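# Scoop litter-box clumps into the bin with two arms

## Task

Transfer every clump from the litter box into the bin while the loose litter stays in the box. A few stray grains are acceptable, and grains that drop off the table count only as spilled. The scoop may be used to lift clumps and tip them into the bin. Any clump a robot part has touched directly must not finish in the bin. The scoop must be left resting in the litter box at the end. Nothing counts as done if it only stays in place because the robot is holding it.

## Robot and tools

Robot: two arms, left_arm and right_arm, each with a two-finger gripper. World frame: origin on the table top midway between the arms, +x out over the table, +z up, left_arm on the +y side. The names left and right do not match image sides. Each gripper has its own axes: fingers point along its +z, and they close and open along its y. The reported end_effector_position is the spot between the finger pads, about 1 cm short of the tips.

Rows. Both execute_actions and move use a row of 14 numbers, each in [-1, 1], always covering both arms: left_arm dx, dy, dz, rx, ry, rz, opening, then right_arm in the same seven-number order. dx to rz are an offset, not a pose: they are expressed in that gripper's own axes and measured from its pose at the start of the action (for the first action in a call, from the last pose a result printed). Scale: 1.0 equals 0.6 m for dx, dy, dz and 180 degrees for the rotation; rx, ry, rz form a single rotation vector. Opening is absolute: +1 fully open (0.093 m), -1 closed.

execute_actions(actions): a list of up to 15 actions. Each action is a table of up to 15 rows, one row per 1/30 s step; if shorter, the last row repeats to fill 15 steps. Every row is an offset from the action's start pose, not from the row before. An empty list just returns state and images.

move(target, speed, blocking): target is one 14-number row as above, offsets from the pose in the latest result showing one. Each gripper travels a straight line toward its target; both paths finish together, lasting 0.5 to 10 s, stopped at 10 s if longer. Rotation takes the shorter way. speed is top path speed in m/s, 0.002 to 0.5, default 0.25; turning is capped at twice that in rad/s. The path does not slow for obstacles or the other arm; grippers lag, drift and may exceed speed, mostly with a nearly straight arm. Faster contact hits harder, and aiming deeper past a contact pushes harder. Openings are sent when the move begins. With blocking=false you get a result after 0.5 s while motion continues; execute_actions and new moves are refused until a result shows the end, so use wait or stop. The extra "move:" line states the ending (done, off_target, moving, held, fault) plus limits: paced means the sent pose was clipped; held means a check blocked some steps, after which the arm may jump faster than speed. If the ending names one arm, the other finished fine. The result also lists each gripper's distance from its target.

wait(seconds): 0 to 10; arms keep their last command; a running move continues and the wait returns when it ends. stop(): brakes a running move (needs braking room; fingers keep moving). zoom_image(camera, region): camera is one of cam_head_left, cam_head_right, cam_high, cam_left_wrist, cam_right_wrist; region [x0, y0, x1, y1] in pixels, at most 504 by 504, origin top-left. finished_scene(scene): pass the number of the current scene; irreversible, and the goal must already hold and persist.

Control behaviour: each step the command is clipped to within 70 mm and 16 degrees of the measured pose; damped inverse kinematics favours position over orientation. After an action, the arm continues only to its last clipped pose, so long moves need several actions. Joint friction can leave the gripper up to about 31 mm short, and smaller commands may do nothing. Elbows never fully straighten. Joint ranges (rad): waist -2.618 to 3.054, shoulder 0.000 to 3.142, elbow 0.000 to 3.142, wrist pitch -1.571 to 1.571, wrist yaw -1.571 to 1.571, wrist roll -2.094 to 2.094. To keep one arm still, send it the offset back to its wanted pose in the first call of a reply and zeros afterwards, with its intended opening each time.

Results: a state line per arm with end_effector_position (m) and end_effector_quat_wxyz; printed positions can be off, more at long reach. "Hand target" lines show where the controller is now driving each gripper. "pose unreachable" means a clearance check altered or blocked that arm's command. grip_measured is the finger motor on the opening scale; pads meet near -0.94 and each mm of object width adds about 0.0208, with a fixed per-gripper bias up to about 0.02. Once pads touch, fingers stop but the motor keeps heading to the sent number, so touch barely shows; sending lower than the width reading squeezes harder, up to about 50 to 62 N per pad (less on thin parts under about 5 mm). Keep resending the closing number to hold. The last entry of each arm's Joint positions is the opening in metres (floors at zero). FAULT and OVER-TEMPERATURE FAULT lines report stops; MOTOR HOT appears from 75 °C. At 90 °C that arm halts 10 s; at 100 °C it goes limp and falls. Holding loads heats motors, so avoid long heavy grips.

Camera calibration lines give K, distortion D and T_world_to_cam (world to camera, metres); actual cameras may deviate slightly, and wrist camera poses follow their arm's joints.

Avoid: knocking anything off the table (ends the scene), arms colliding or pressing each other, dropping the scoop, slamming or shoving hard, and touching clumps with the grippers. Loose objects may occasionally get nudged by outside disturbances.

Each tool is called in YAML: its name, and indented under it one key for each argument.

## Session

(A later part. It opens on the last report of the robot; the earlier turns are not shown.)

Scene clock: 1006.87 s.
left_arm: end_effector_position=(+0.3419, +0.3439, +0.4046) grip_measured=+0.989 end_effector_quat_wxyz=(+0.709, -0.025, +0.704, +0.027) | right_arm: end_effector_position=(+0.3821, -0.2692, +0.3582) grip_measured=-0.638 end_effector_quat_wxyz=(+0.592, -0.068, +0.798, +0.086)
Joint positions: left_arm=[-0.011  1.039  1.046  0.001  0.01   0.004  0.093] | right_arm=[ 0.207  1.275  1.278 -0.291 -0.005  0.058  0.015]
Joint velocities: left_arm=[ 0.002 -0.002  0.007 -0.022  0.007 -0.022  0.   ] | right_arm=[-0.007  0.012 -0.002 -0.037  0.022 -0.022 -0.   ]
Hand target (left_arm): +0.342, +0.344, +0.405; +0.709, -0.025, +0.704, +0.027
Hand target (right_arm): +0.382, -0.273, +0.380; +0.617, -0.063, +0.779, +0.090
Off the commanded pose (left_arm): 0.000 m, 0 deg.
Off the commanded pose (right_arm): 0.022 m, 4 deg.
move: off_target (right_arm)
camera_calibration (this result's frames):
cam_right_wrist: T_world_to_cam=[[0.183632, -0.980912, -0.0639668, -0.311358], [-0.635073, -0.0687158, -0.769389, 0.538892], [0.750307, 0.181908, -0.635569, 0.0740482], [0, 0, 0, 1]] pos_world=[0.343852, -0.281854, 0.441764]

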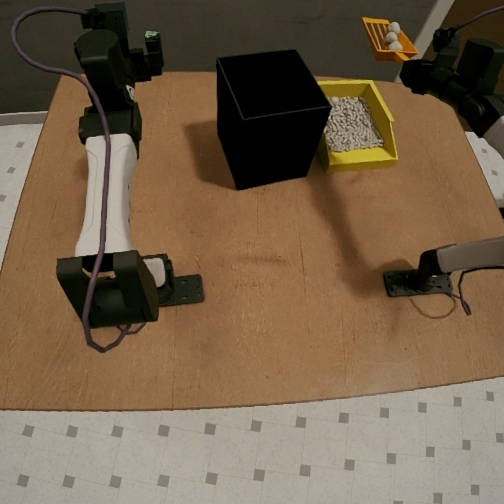

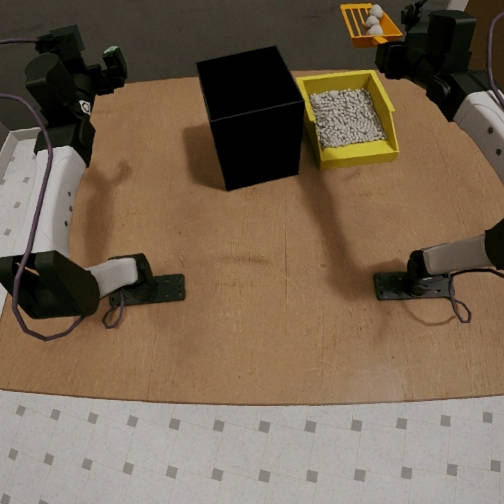

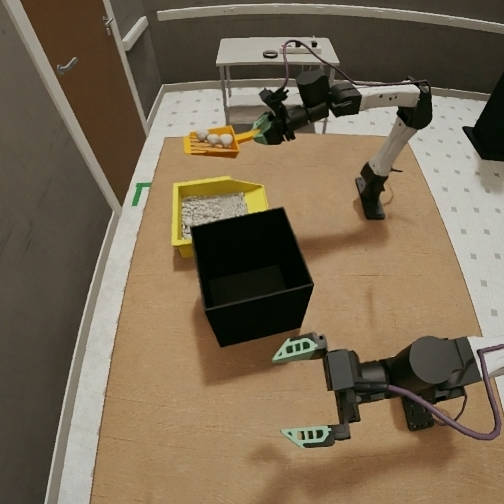

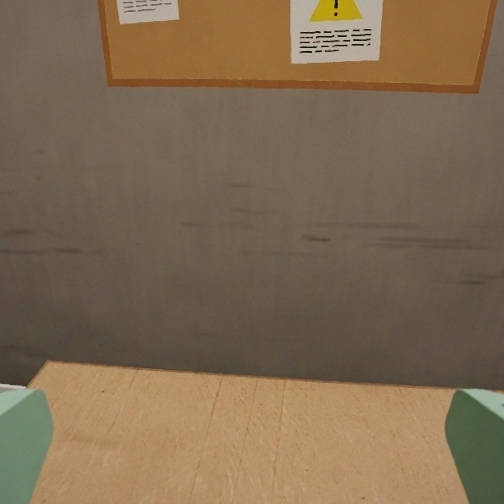

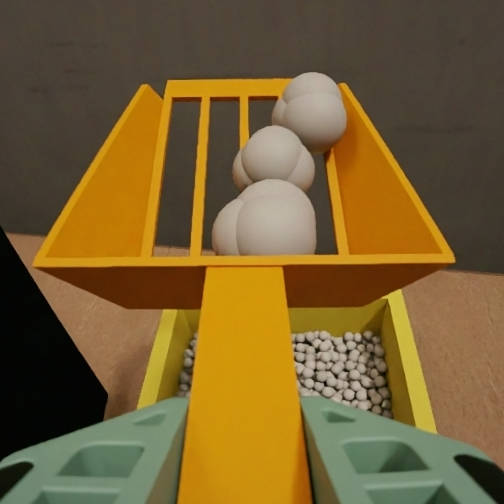

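move:
  target: [0,0,0,0,0,0,1,-0.0618,0.328,-0.0023,-0.1388,-0.0156,-0.0836,-0.68]
  speed: 0.2

Scene clock: 1017.77 s.
left_arm: end_effector_position=(+0.3419, +0.3439, +0.4046) grip_measured=+0.989 end_effector_quat_wxyz=(+0.709, -0.025, +0.704, +0.027) | right_arm: end_effector_position=(+0.3507, -0.0840, +0.3866) grip_measured=-0.638 end_effector_quat_wxyz=(+0.569, -0.290, +0.749, +0.175)
Joint positions: left_arm=[-0.011  1.039  1.046  0.001  0.01   0.004  0.093] | right_arm=[ 0.603  1.492  1.577 -0.381 -0.045 -0.085  0.015]
Joint velocities: left_arm=[ 0.017  0.002 -0.017  0.022 -0.081 -0.037 -0.001] | right_arm=[ 0.002 -0.017  0.002  0.051 -0.066 -0.051 -0.001]
Hand target (left_arm): +0.342, +0.344, +0.405; +0.709, -0.025, +0.704, +0.027
Hand target (right_arm): +0.349, -0.079, +0.408; +0.591, -0.292, +0.729, +0.183
Off the commanded pose (left_arm): 0.000 m, 0 deg.
Off the commanded pose (right_arm): 0.020 m, 3 deg.
move: off_target (right_arm)
camera_calibration (this result's frames):
cam_right_wrist: T_world_to_cam=[[0.612541, -0.788108, 0.0606668, -0.304476], [-0.477291, -0.429958, -0.766374, 0.466757], [0.63007, 0.44048, -0.639523, 0.147342], [0, 0, 0, 1]] pos_world=[0.316446, -0.104175, 0.470411]

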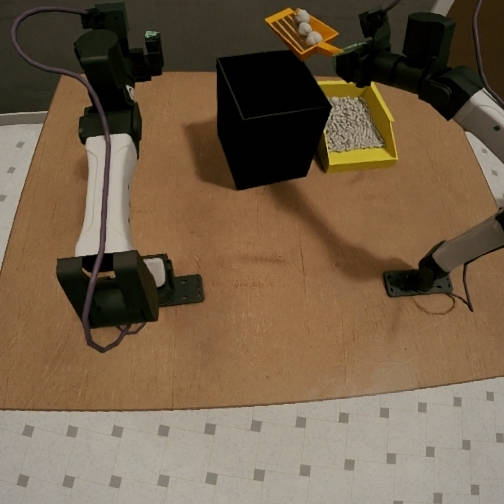

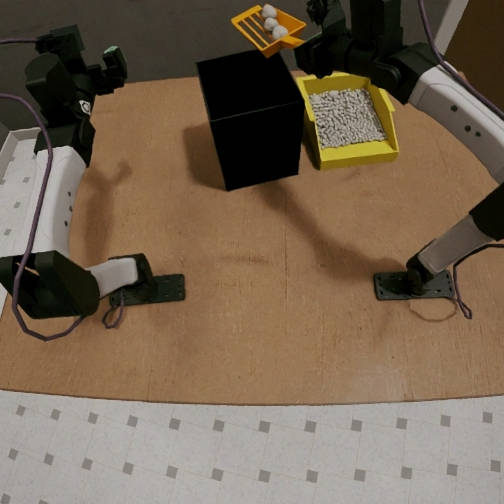

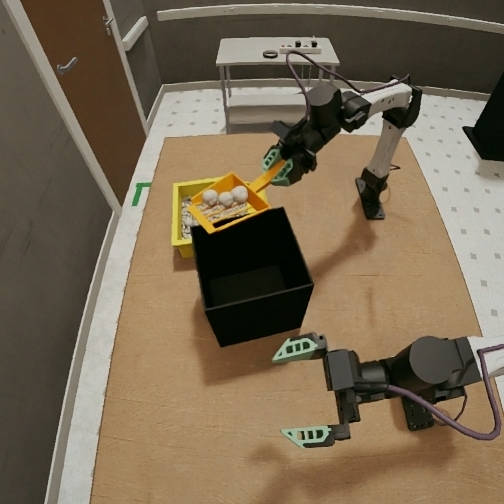

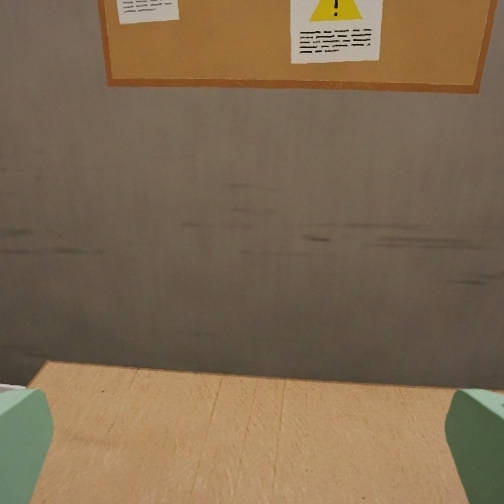

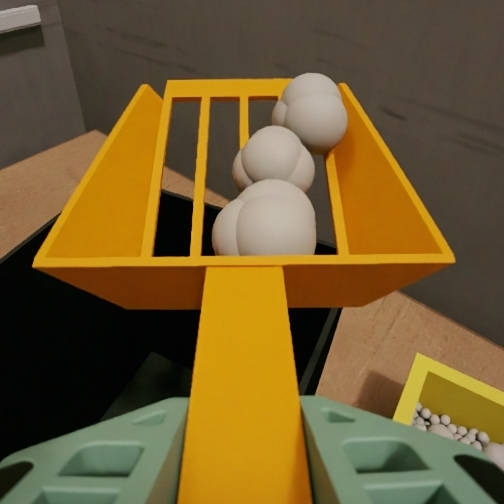

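move:
  target: [0,0,0,0,0,0,1,-0.036,-0.0035,0.0325,-0.013,0.013,-0.5,-0.68]
  speed: 0.4

Scene clock: 1031.90 s.
left_arm: end_effector_position=(+0.3419, +0.3439, +0.4046) grip_measured=+0.989 end_effector_quat_wxyz=(+0.709, -0.025, +0.704, +0.027) | right_arm: end_effector_position=(+0.3693, -0.0712, +0.3933) grip_measured=-0.637 end_effector_quat_wxyz=(-0.501, +0.752, -0.336, +0.264)
Joint positions: left_arm=[-0.011  1.039  1.046  0.001  0.01   0.004  0.093] | right_arm=[ 0.603  1.632  1.813 -0.547 -0.043 -1.652  0.015]
Joint velocities: left_arm=[ 0.012 -0.002 -0.002  0.022 -0.037 -0.051 -0.   ] | right_arm=[-0.002  0.007  0.017 -0.022  0.022  0.007 -0.001]
Hand target (left_arm): +0.342, +0.344, +0.405; +0.709, -0.025, +0.704, +0.027
Hand target (right_arm): +0.371, -0.069, +0.401; -0.507, +0.748, -0.332, +0.270
Off the commanded pose (left_arm): 0.000 m, 0 deg.
Off the commanded pose (right_arm): 0.009 m, 1 deg.
move: done
camera_calibration (this result's frames):
cam_right_wrist: T_world_to_cam=[[0.233029, 0.246325, 0.940756, -0.438552], [0.291942, -0.940486, 0.173939, -0.204025], [0.927614, 0.234114, -0.291073, -0.127343], [0, 0, 0, 1]] pos_world=[0.279884, -0.0540432, 0.410992]

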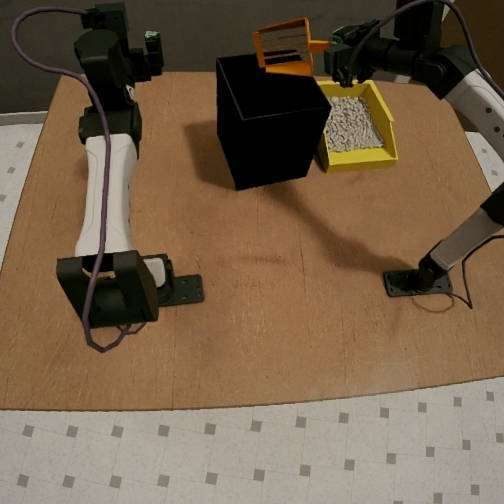

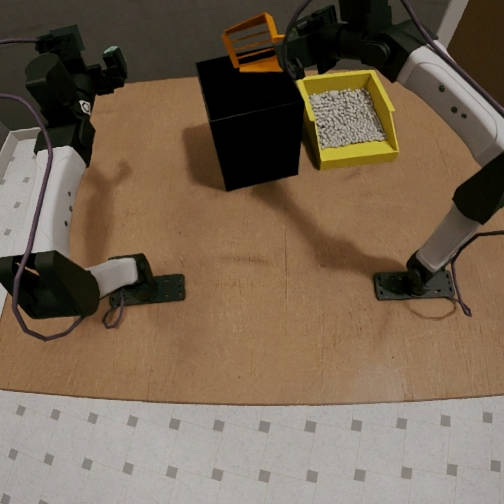

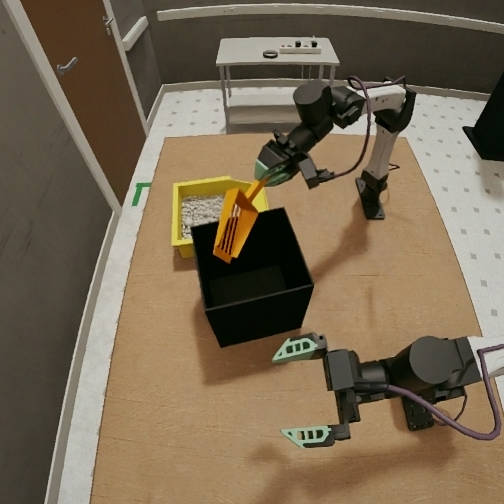

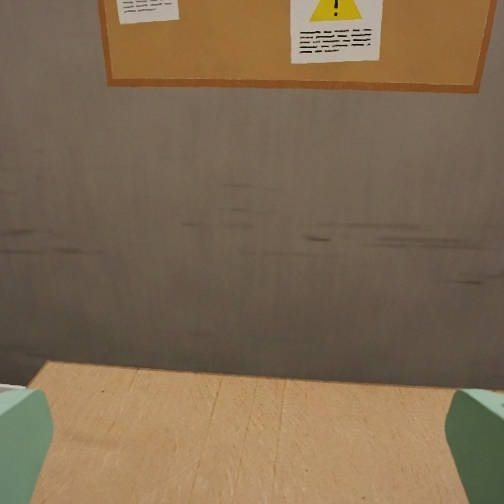

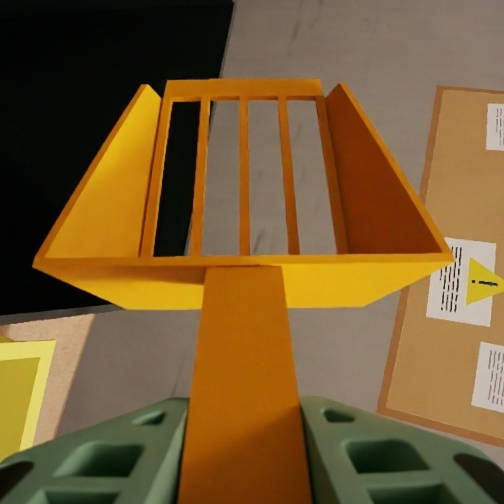

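Dumped. Now look at the box.

zoom_image:
  camera: "cam_head_right"
  region: [290, 60, 410, 180]

Region (290, 60, 410, 180) of cam_head_right's 504x504 image, scaled by 4.200, with more detail than that image has.

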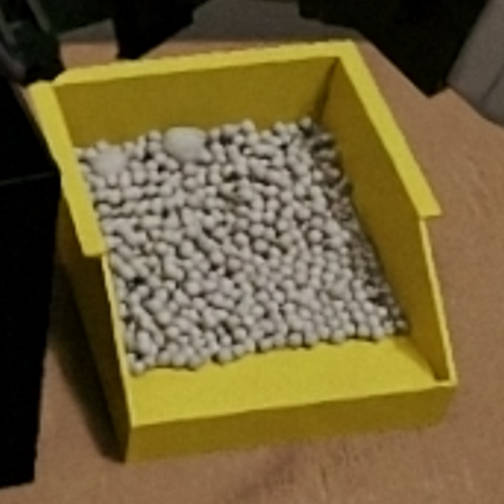

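move:
  target: [0,0,0,0,0,0,1,0.0803,0.144,-0.2693,0.0883,0.1585,0.5779,-0.68]
  speed: 0.5

Scene clock: 1063.83 s.
left_arm: end_effector_position=(+0.3419, +0.3439, +0.4046) grip_measured=+0.989 end_effector_quat_wxyz=(+0.709, -0.025, +0.704, +0.027) | right_arm: end_effector_position=(+0.2615, -0.2239, +0.3623) grip_measured=-0.637 end_effector_quat_wxyz=(+0.499, -0.071, +0.863, +0.031)
Joint positions: left_arm=[-0.011  1.039  1.046  0.001  0.01   0.004  0.093] | right_arm=[ 0.669  1.147  1.464 -0.909  0.462  0.271  0.015]
Joint velocities: left_arm=[ 0.002  0.027 -0.012  0.037  0.022 -0.007  0.   ] | right_arm=[-0.002  0.002  0.017 -0.037  0.022 -0.066 -0.   ]
Hand target (left_arm): +0.342, +0.344, +0.405; +0.709, -0.025, +0.704, +0.027
Hand target (right_arm): +0.261, -0.226, +0.375; +0.512, -0.061, +0.856, +0.036
Off the commanded pose (left_arm): 0.000 m, 0 deg.
Off the commanded pose (right_arm): 0.011 m, 2 deg.
move: off_target (right_arm)
camera_calibration (this result's frames):
cam_right_wrist: T_world_to_cam=[[0.126839, -0.991785, 0.0165782, -0.261216], [-0.789867, -0.111098, -0.603131, 0.439378], [0.600018, 0.063406, -0.79747, 0.230253], [0, 0, 0, 1]] pos_world=[0.242027, -0.224856, 0.452953]

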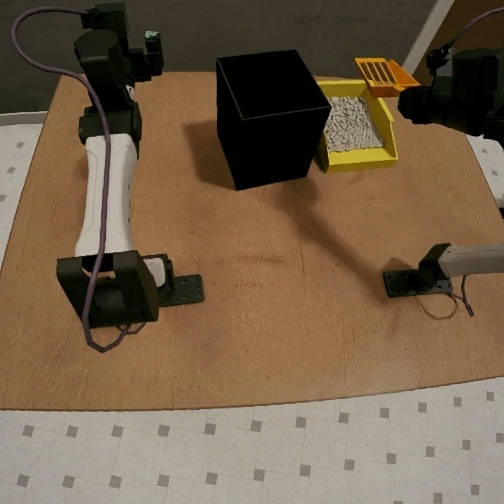

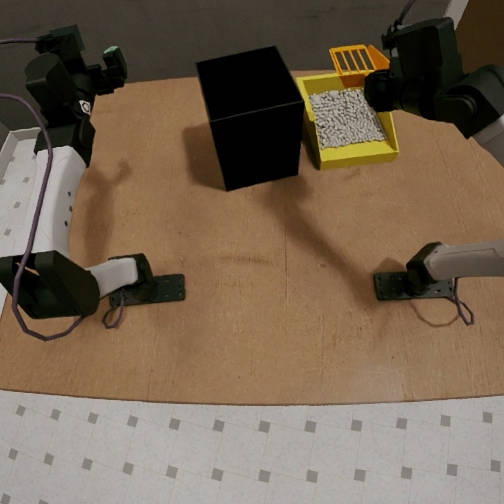

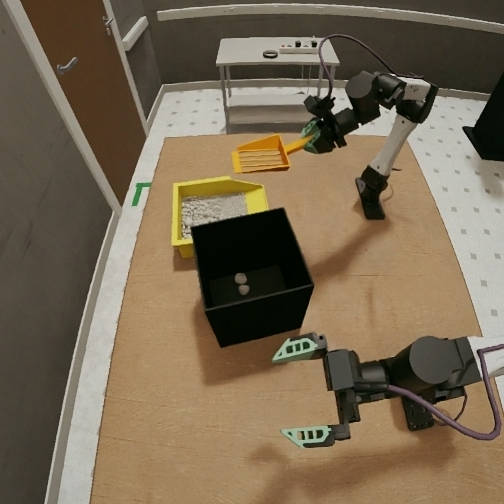

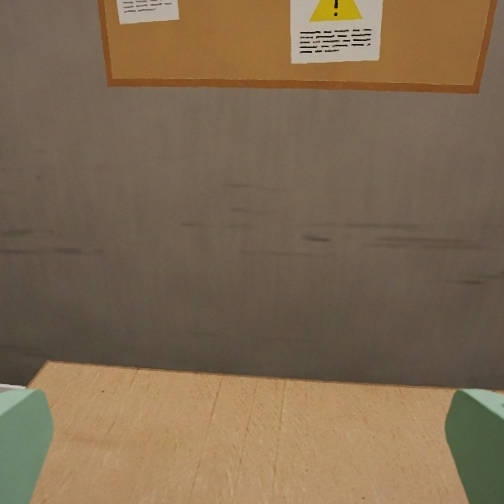

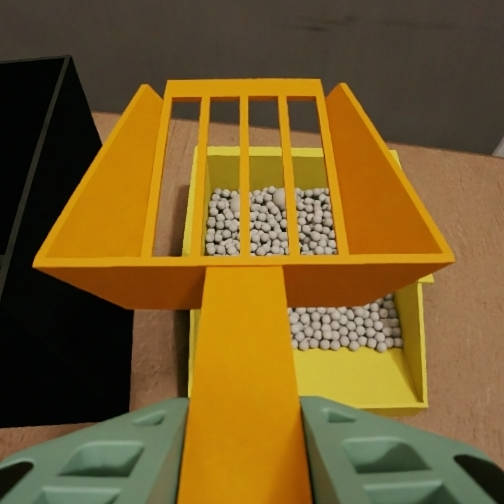

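execute_actions:
  actions: []

Scene clock: 1079.47 s.
left_arm: end_effector_position=(+0.3419, +0.3439, +0.4046) grip_measured=+0.989 end_effector_quat_wxyz=(+0.709, -0.025, +0.704, +0.027) | right_arm: end_effector_position=(+0.2614, -0.2240, +0.3620) grip_measured=-0.637 end_effector_quat_wxyz=(+0.499, -0.070, +0.863, +0.031)
Joint positions: left_arm=[-0.011  1.039  1.046  0.001  0.01   0.004  0.093] | right_arm=[ 0.669  1.147  1.464 -0.91   0.462  0.273  0.015]
Joint velocities: left_arm=[-0.002  0.007 -0.007  0.081 -0.022 -0.081  0.001] | right_arm=[-0.007  0.022 -0.017 -0.081 -0.007  0.037 -0.001]
Hand target (left_arm): +0.342, +0.344, +0.405; +0.709, -0.025, +0.704, +0.027
Hand target (right_arm): +0.261, -0.226, +0.375; +0.512, -0.061, +0.856, +0.036
Off the commanded pose (left_arm): 0.000 m, 0 deg.
Off the commanded pose (right_arm): 0.012 m, 2 deg.
camera_calibration (this result's frames):
cam_right_wrist: T_world_to_cam=[[0.125728, -0.991945, 0.0154039, -0.260633], [-0.790878, -0.109593, -0.602081, 0.439297], [0.59892, 0.0635158, -0.798286, 0.23073], [0, 0, 0, 1]] pos_world=[0.24201, -0.225045, 0.452696]

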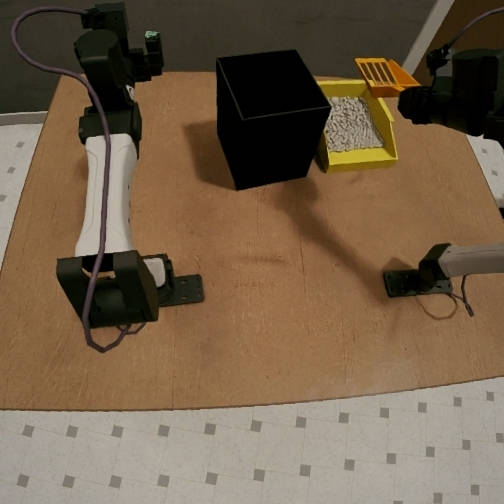

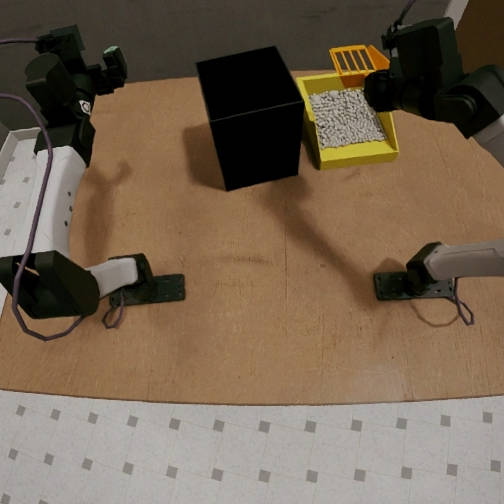

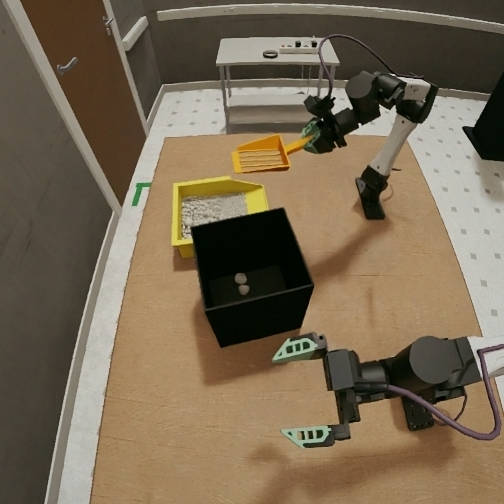

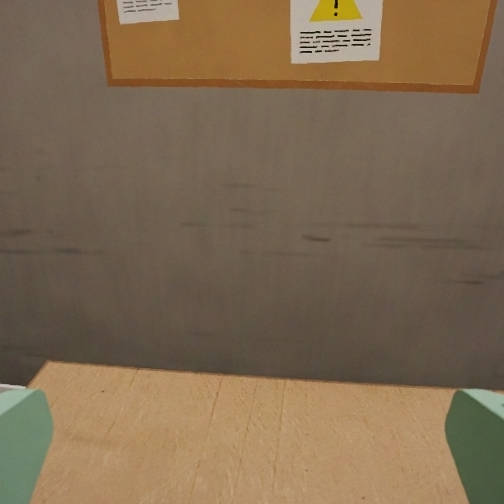

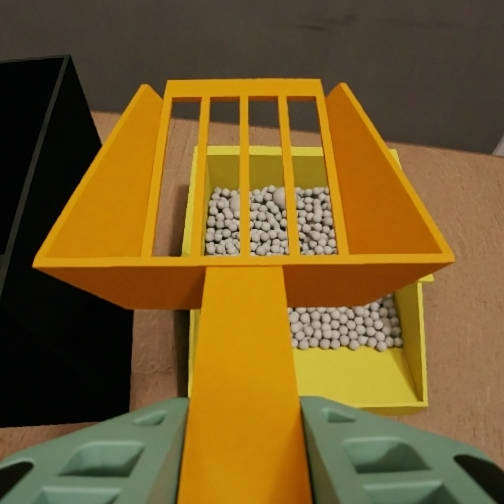

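zoom_image:
  camera: "cam_right_wrist"
  region: [170, 130, 370, 280]

zoom_image:
  camera: "cam_head_right"
  region: [280, 60, 410, 180]

Region (170, 130, 370, 280) of cam_right_wrist's 504x504 image, scaled by 2.520, with more detail than that image has; it fills the top 378 rows of this view, and the rest is white.

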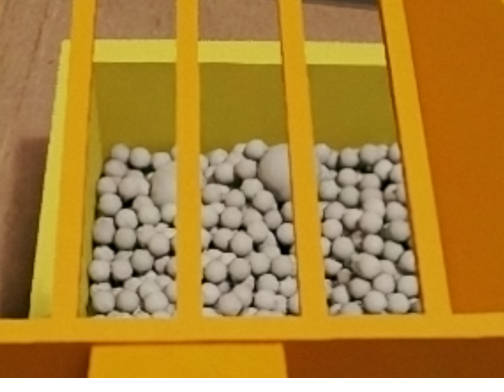

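Region (280, 60, 410, 180) of cam_head_right's 504x504 image, scaled by 3.877, with more detail than that image has; it fills the top 465 rows of this view, and the rest is white.

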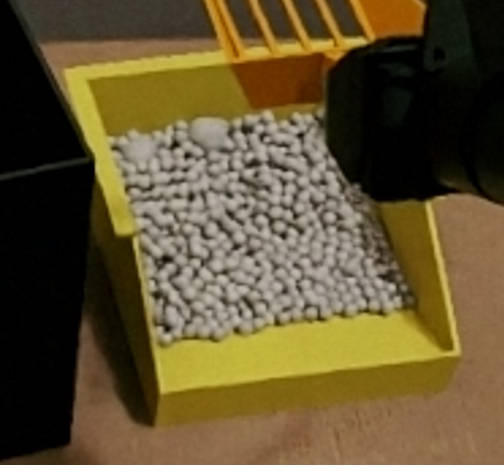

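move:
  target: [0,0,0,0,0,0,1, 0.2717,-0.0320,0.1435,0.001,0.175,0.0087,-0.68]
  speed: 0.2

Scene clock: 1120.13 s.
left_arm: end_effector_position=(+0.3419, +0.3439, +0.4046) grip_measured=+0.989 end_effector_quat_wxyz=(+0.709, -0.025, +0.704, +0.027) | right_arm: end_effector_position=(+0.2539, -0.2439, +0.1810) grip_measured=-0.637 end_effector_quat_wxyz=(+0.247, -0.071, +0.966, +0.014)
Joint positions: left_arm=[-0.011  1.039  1.046  0.001  0.01   0.004  0.093] | right_arm=[ 0.479  1.281  1.152 -0.97   0.172  0.308  0.015]
Joint velocities: left_arm=[ 0.007 -0.007 -0.017  0.007 -0.066 -0.051 -0.001] | right_arm=[ 0.002  0.007 -0.017  0.051  0.037 -0.066 -0.001]
Hand target (left_arm): +0.342, +0.344, +0.405; +0.709, -0.025, +0.704, +0.027
Hand target (right_arm): +0.256, -0.245, +0.177; +0.246, -0.069, +0.967, +0.015
Off the commanded pose (left_arm): 0.000 m, 0 deg.
Off the commanded pose (right_arm): 0.006 m, 1 deg.
move: done
camera_calibration (this result's frames):
cam_right_wrist: T_world_to_cam=[[0.119519, -0.9926, 0.0214758, -0.276375], [-0.987618, -0.121078, -0.0997575, 0.278449], [0.10162, -0.00928693, -0.99478, 0.236116], [0, 0, 0, 1]] pos_world=[0.28404, -0.238423, 0.268597]

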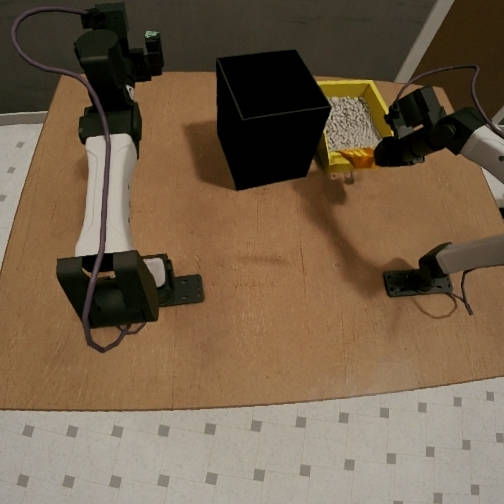

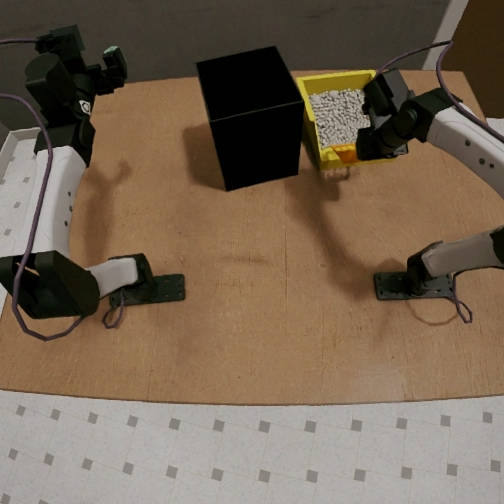

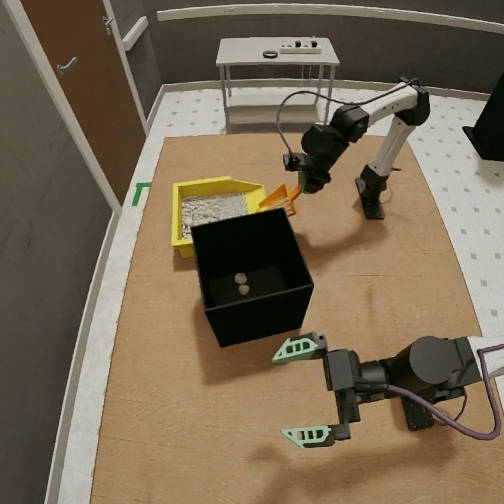

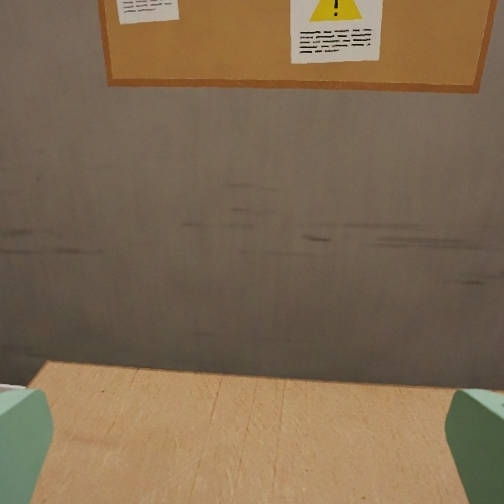

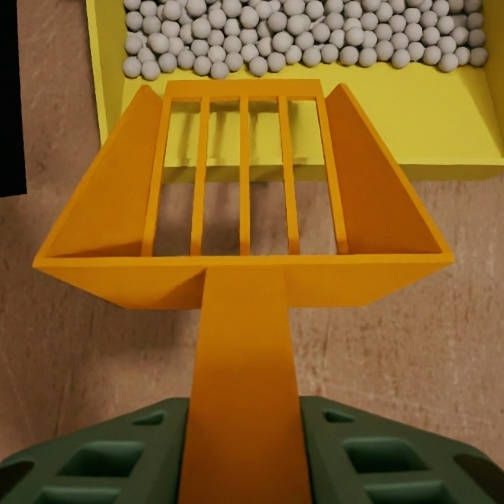

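move:
  target: [0,0,0,0,0,0,1, 0.0011,0,0.0506,0,0.004,0,-0.68]
  speed: 0.06

Scene clock: 1133.83 s.
left_arm: end_effector_position=(+0.3419, +0.3439, +0.4046) grip_measured=+0.989 end_effector_quat_wxyz=(+0.709, -0.025, +0.704, +0.027) | right_arm: end_effector_position=(+0.2629, -0.2413, +0.1593) grip_measured=-0.637 end_effector_quat_wxyz=(+0.239, -0.073, +0.968, +0.011)
Joint positions: left_arm=[-0.011  1.039  1.046  0.001  0.01   0.004  0.093] | right_arm=[ 0.469  1.324  1.105 -0.895  0.166  0.296  0.015]
Joint velocities: left_arm=[ 0.002 -0.007  0.002  0.007 -0.051 -0.007 -0.001] | right_arm=[-0.002 -0.017 -0.002 -0.022 -0.007  0.022 -0.001]
Hand target (left_arm): +0.342, +0.344, +0.405; +0.709, -0.025, +0.704, +0.027
Hand target (right_arm): +0.267, -0.242, +0.154; +0.241, -0.071, +0.968, +0.013
Off the commanded pose (left_arm): 0.000 m, 0 deg.
Off the commanded pose (right_arm): 0.007 m, 0 deg.
move: done
camera_calibration (this result's frames):
cam_right_wrist: T_world_to_cam=[[0.123459, -0.991983, 0.0269641, -0.276157], [-0.988638, -0.1253, -0.0830391, 0.282046], [0.085752, -0.0164058, -0.996181, 0.216294], [0, 0, 0, 1]] pos_world=[0.294388, -0.235054, 0.246335]

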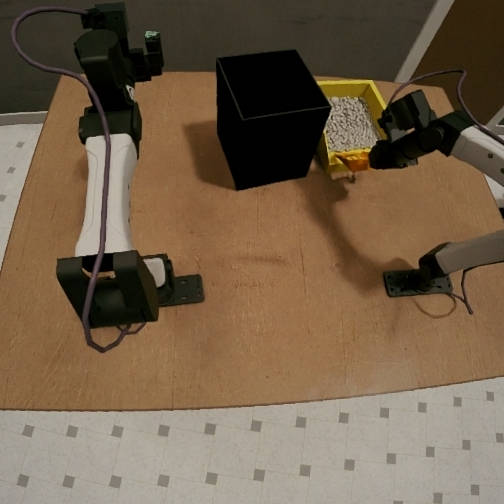

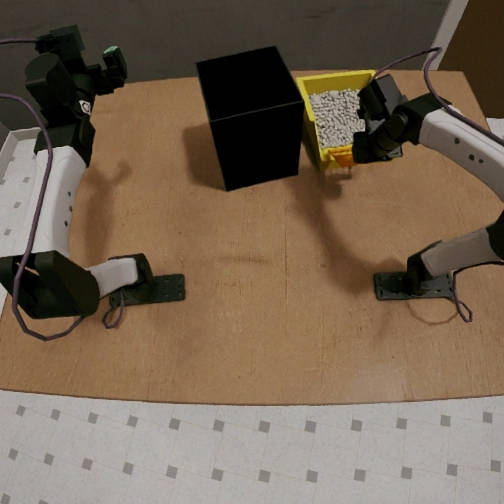

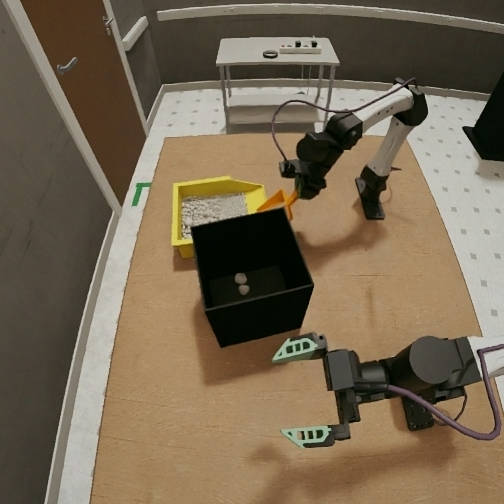

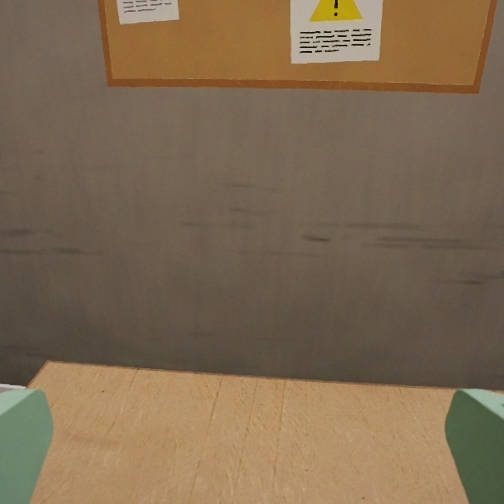

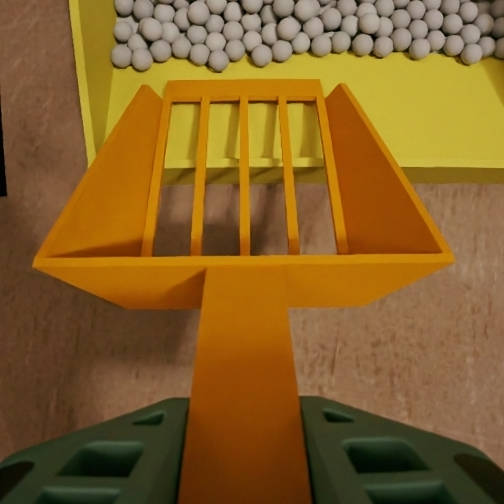

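move:
  target: [0,0,0,0,0,0,1, -0.0863,-0.0055,0.0873,-0.0026,-0.0206,0.0042,-0.68]
  speed: 0.065

Scene clock: 1145.40 s.
left_arm: end_effector_position=(+0.3419, +0.3439, +0.4046) grip_measured=+0.989 end_effector_quat_wxyz=(+0.709, -0.025, +0.704, +0.027) | right_arm: end_effector_position=(+0.3260, -0.2349, +0.1393) grip_measured=-0.637 end_effector_quat_wxyz=(+0.273, -0.069, +0.959, +0.014)
Joint positions: left_arm=[-0.011  1.039  1.046  0.001  0.01   0.004  0.093] | right_arm=[ 0.399  1.504  1.141 -0.673  0.151  0.23   0.015]
Joint velocities: left_arm=[ 0.017 -0.022 -0.007 -0.007 -0.022  0.066 -0.   ] | right_arm=[ 0.017 -0.012  0.002 -0.007 -0.007  0.037 -0.   ]
Hand target (left_arm): +0.342, +0.344, +0.405; +0.709, -0.025, +0.704, +0.027
Hand target (right_arm): +0.332, -0.235, +0.136; +0.270, -0.067, +0.960, +0.018
Off the commanded pose (left_arm): 0.000 m, 0 deg.
Off the commanded pose (right_arm): 0.007 m, 1 deg.
move: done
camera_calibration (this result's frames):
cam_right_wrist: T_world_to_cam=[[0.115408, -0.99307, 0.0222023, -0.27401], [-0.981274, -0.11745, -0.152665, 0.352786], [0.154215, -0.00416783, -0.988029, 0.170455], [0, 0, 0, 1]] pos_world=[0.351515, -0.229966, 0.228356]

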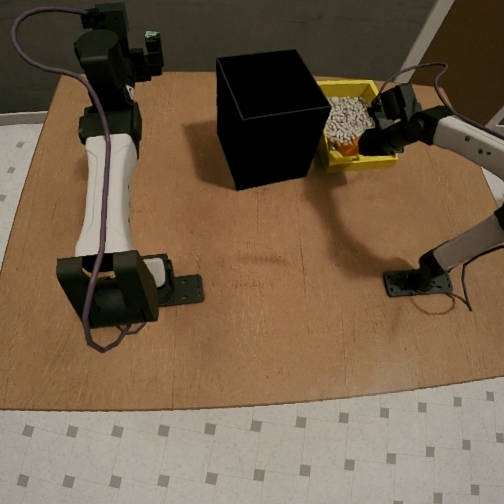

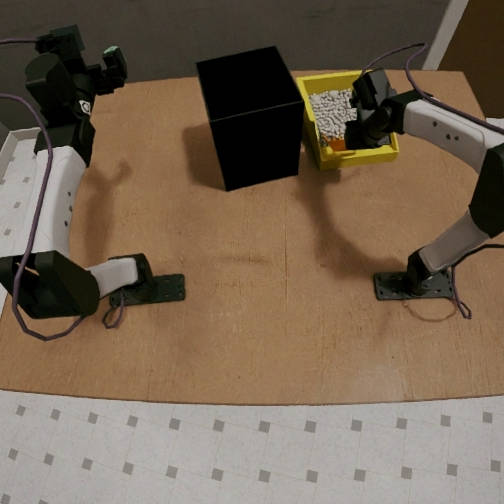

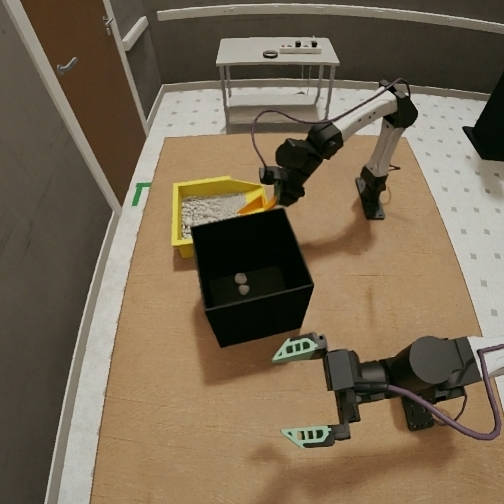

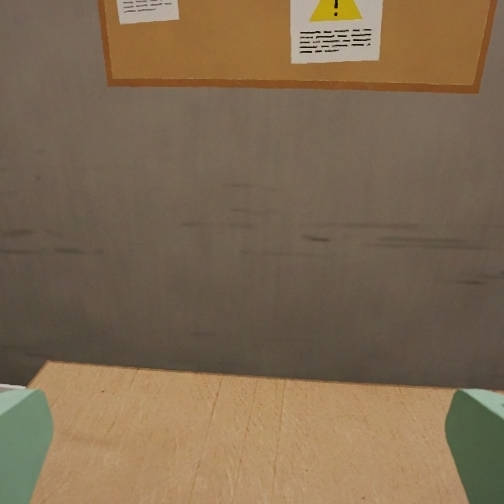

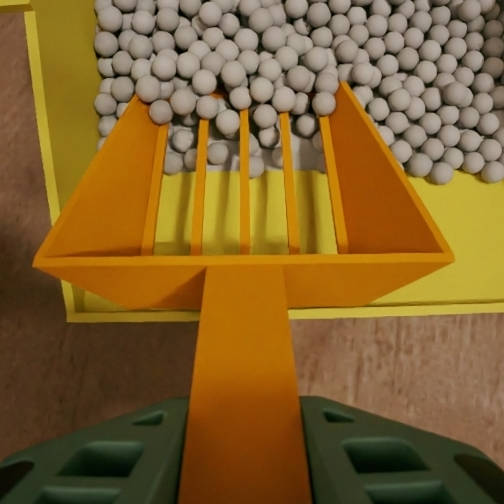

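move:
  target: [0,0,0,0,0,0,1, -0.1011,-0.0003,0.0984,-0.0026,-0.037,0.0022,-0.68]
  speed: 0.065

Scene clock: 1155.33 s.
left_arm: end_effector_position=(+0.3419, +0.3439, +0.4046) grip_measured=+0.989 end_effector_quat_wxyz=(+0.709, -0.025, +0.704, +0.027) | right_arm: end_effector_position=(+0.3996, -0.2244, +0.1243) grip_measured=-0.637 end_effector_quat_wxyz=(+0.328, -0.065, +0.942, +0.017)
Joint positions: left_arm=[-0.011  1.039  1.046  0.001  0.01   0.004  0.093] | right_arm=[ 0.356  1.711  1.231 -0.436  0.155  0.181  0.015]
Joint velocities: left_arm=[-0.007 -0.022 -0.017 -0.007  0.007  0.051 -0.   ] | right_arm=[-0.017 -0.002  0.002  0.022 -0.066 -0.022 -0.001]
Hand target (left_arm): +0.342, +0.344, +0.405; +0.709, -0.025, +0.704, +0.027
Hand target (right_arm): +0.407, -0.224, +0.120; +0.328, -0.065, +0.942, +0.022
Off the commanded pose (left_arm): 0.000 m, 0 deg.
Off the commanded pose (right_arm): 0.009 m, 1 deg.
move: done
camera_calibration (this result's frames):
cam_right_wrist: T_world_to_cam=[[0.108238, -0.99392, 0.0201805, -0.268793], [-0.95765, -0.109694, -0.26622, 0.4303], [0.266816, 0.00948936, -0.963701, 0.0993524], [0, 0, 0, 1]] pos_world=[0.414662, -0.2209, 0.215725]

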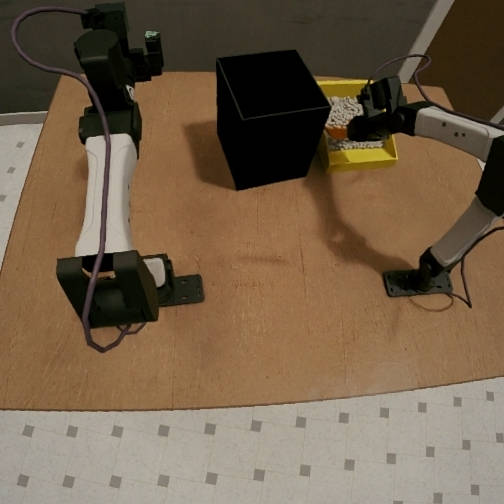

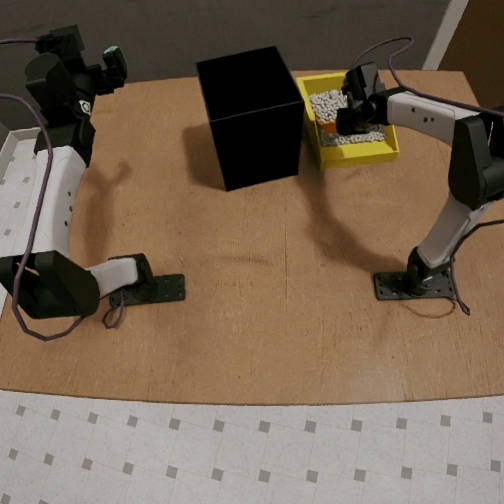

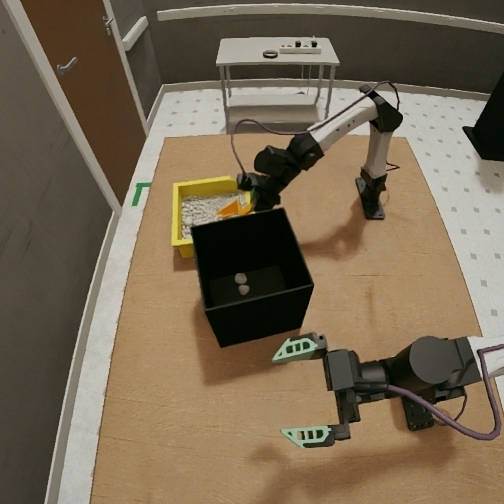

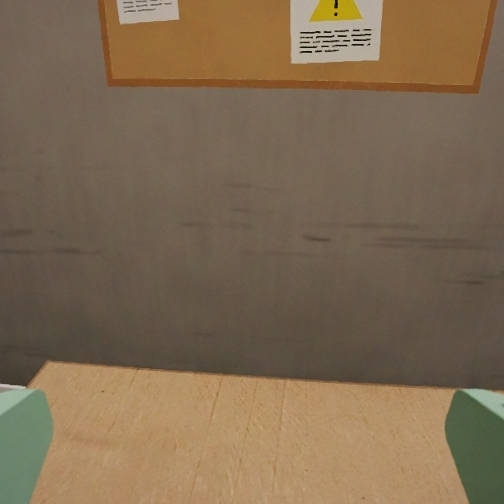

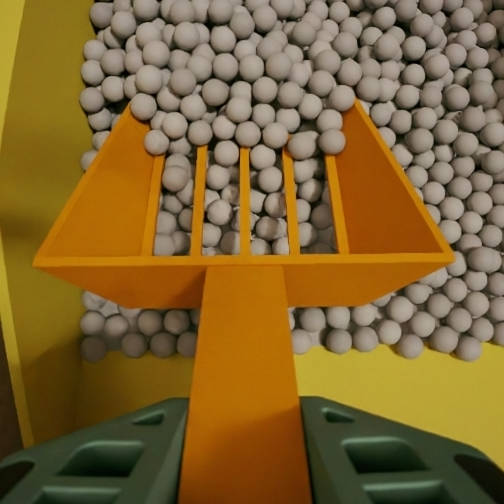

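move:
  target: [0,0,0,0,0,0,1, -0.0606,-0.0008,0.0678,-0.0037,-0.0114,0.0008,-0.68]
  speed: 0.055

Scene clock: 1166.27 s.
left_arm: end_effector_position=(+0.3419, +0.3439, +0.4046) grip_measured=+0.989 end_effector_quat_wxyz=(+0.709, -0.025, +0.704, +0.027) | right_arm: end_effector_position=(+0.4445, -0.2178, +0.1200) grip_measured=-0.637 end_effector_quat_wxyz=(+0.346, -0.065, +0.936, +0.017)
Joint positions: left_arm=[-0.011  1.039  1.046  0.001  0.01   0.004  0.093] | right_arm=[ 0.333  1.859  1.372 -0.39   0.149  0.157  0.015]
Joint velocities: left_arm=[-0.007  0.002 -0.027  0.007 -0.007  0.007 -0.   ] | right_arm=[-0.007 -0.022  0.012  0.051 -0.066 -0.037 -0.001]
Hand target (left_arm): +0.342, +0.344, +0.405; +0.709, -0.025, +0.704, +0.027
Hand target (right_arm): +0.452, -0.218, +0.114; +0.345, -0.065, +0.936, +0.023
Off the commanded pose (left_arm): 0.000 m, 0 deg.
Off the commanded pose (right_arm): 0.010 m, 1 deg.
move: done
camera_calibration (this result's frames):
cam_right_wrist: T_world_to_cam=[[0.106825, -0.994051, 0.0212437, -0.266509], [-0.947434, -0.10825, -0.301084, 0.472871], [0.301593, 0.0120363, -0.953361, 0.0670187], [0, 0, 0, 1]] pos_world=[0.456271, -0.214542, 0.211928]

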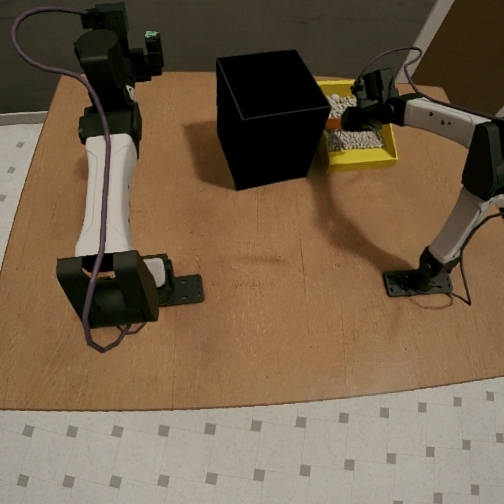

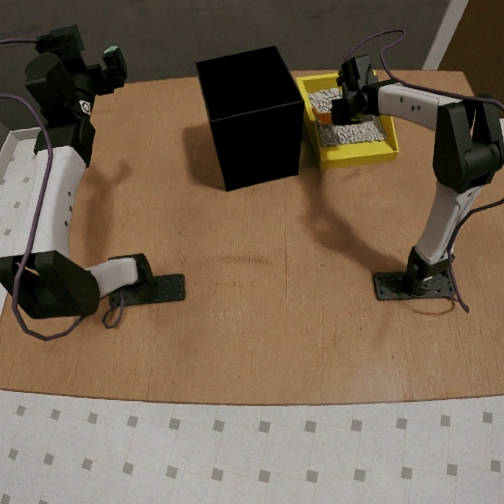

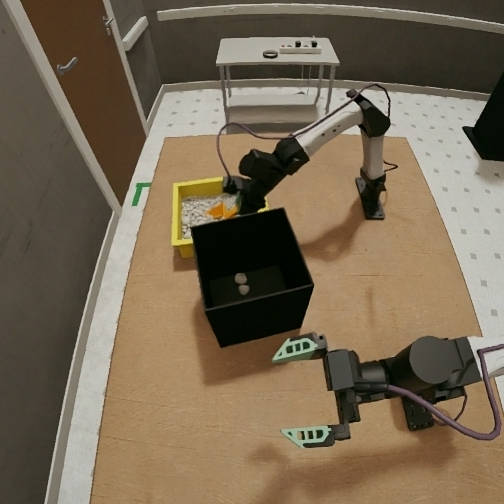

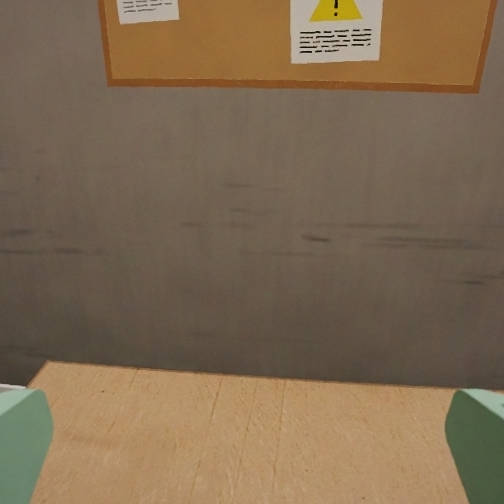

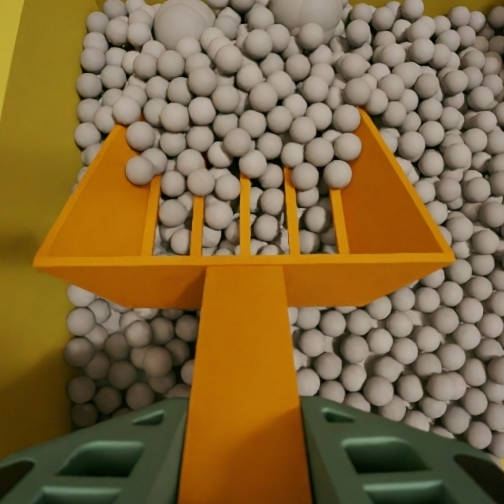

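zoom_image:
  camera: "cam_high"
  region: [150, 165, 260, 265]

Region (150, 165, 260, 265) of cam_high's 504x504 image, scaled by 4.582, with more detail than that image has; it fills the top 458 rows of this view, and the rest is white.

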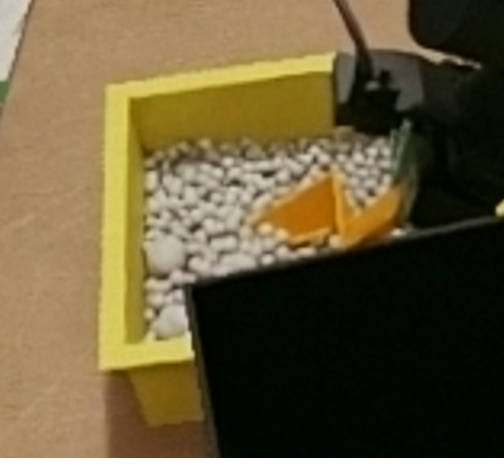

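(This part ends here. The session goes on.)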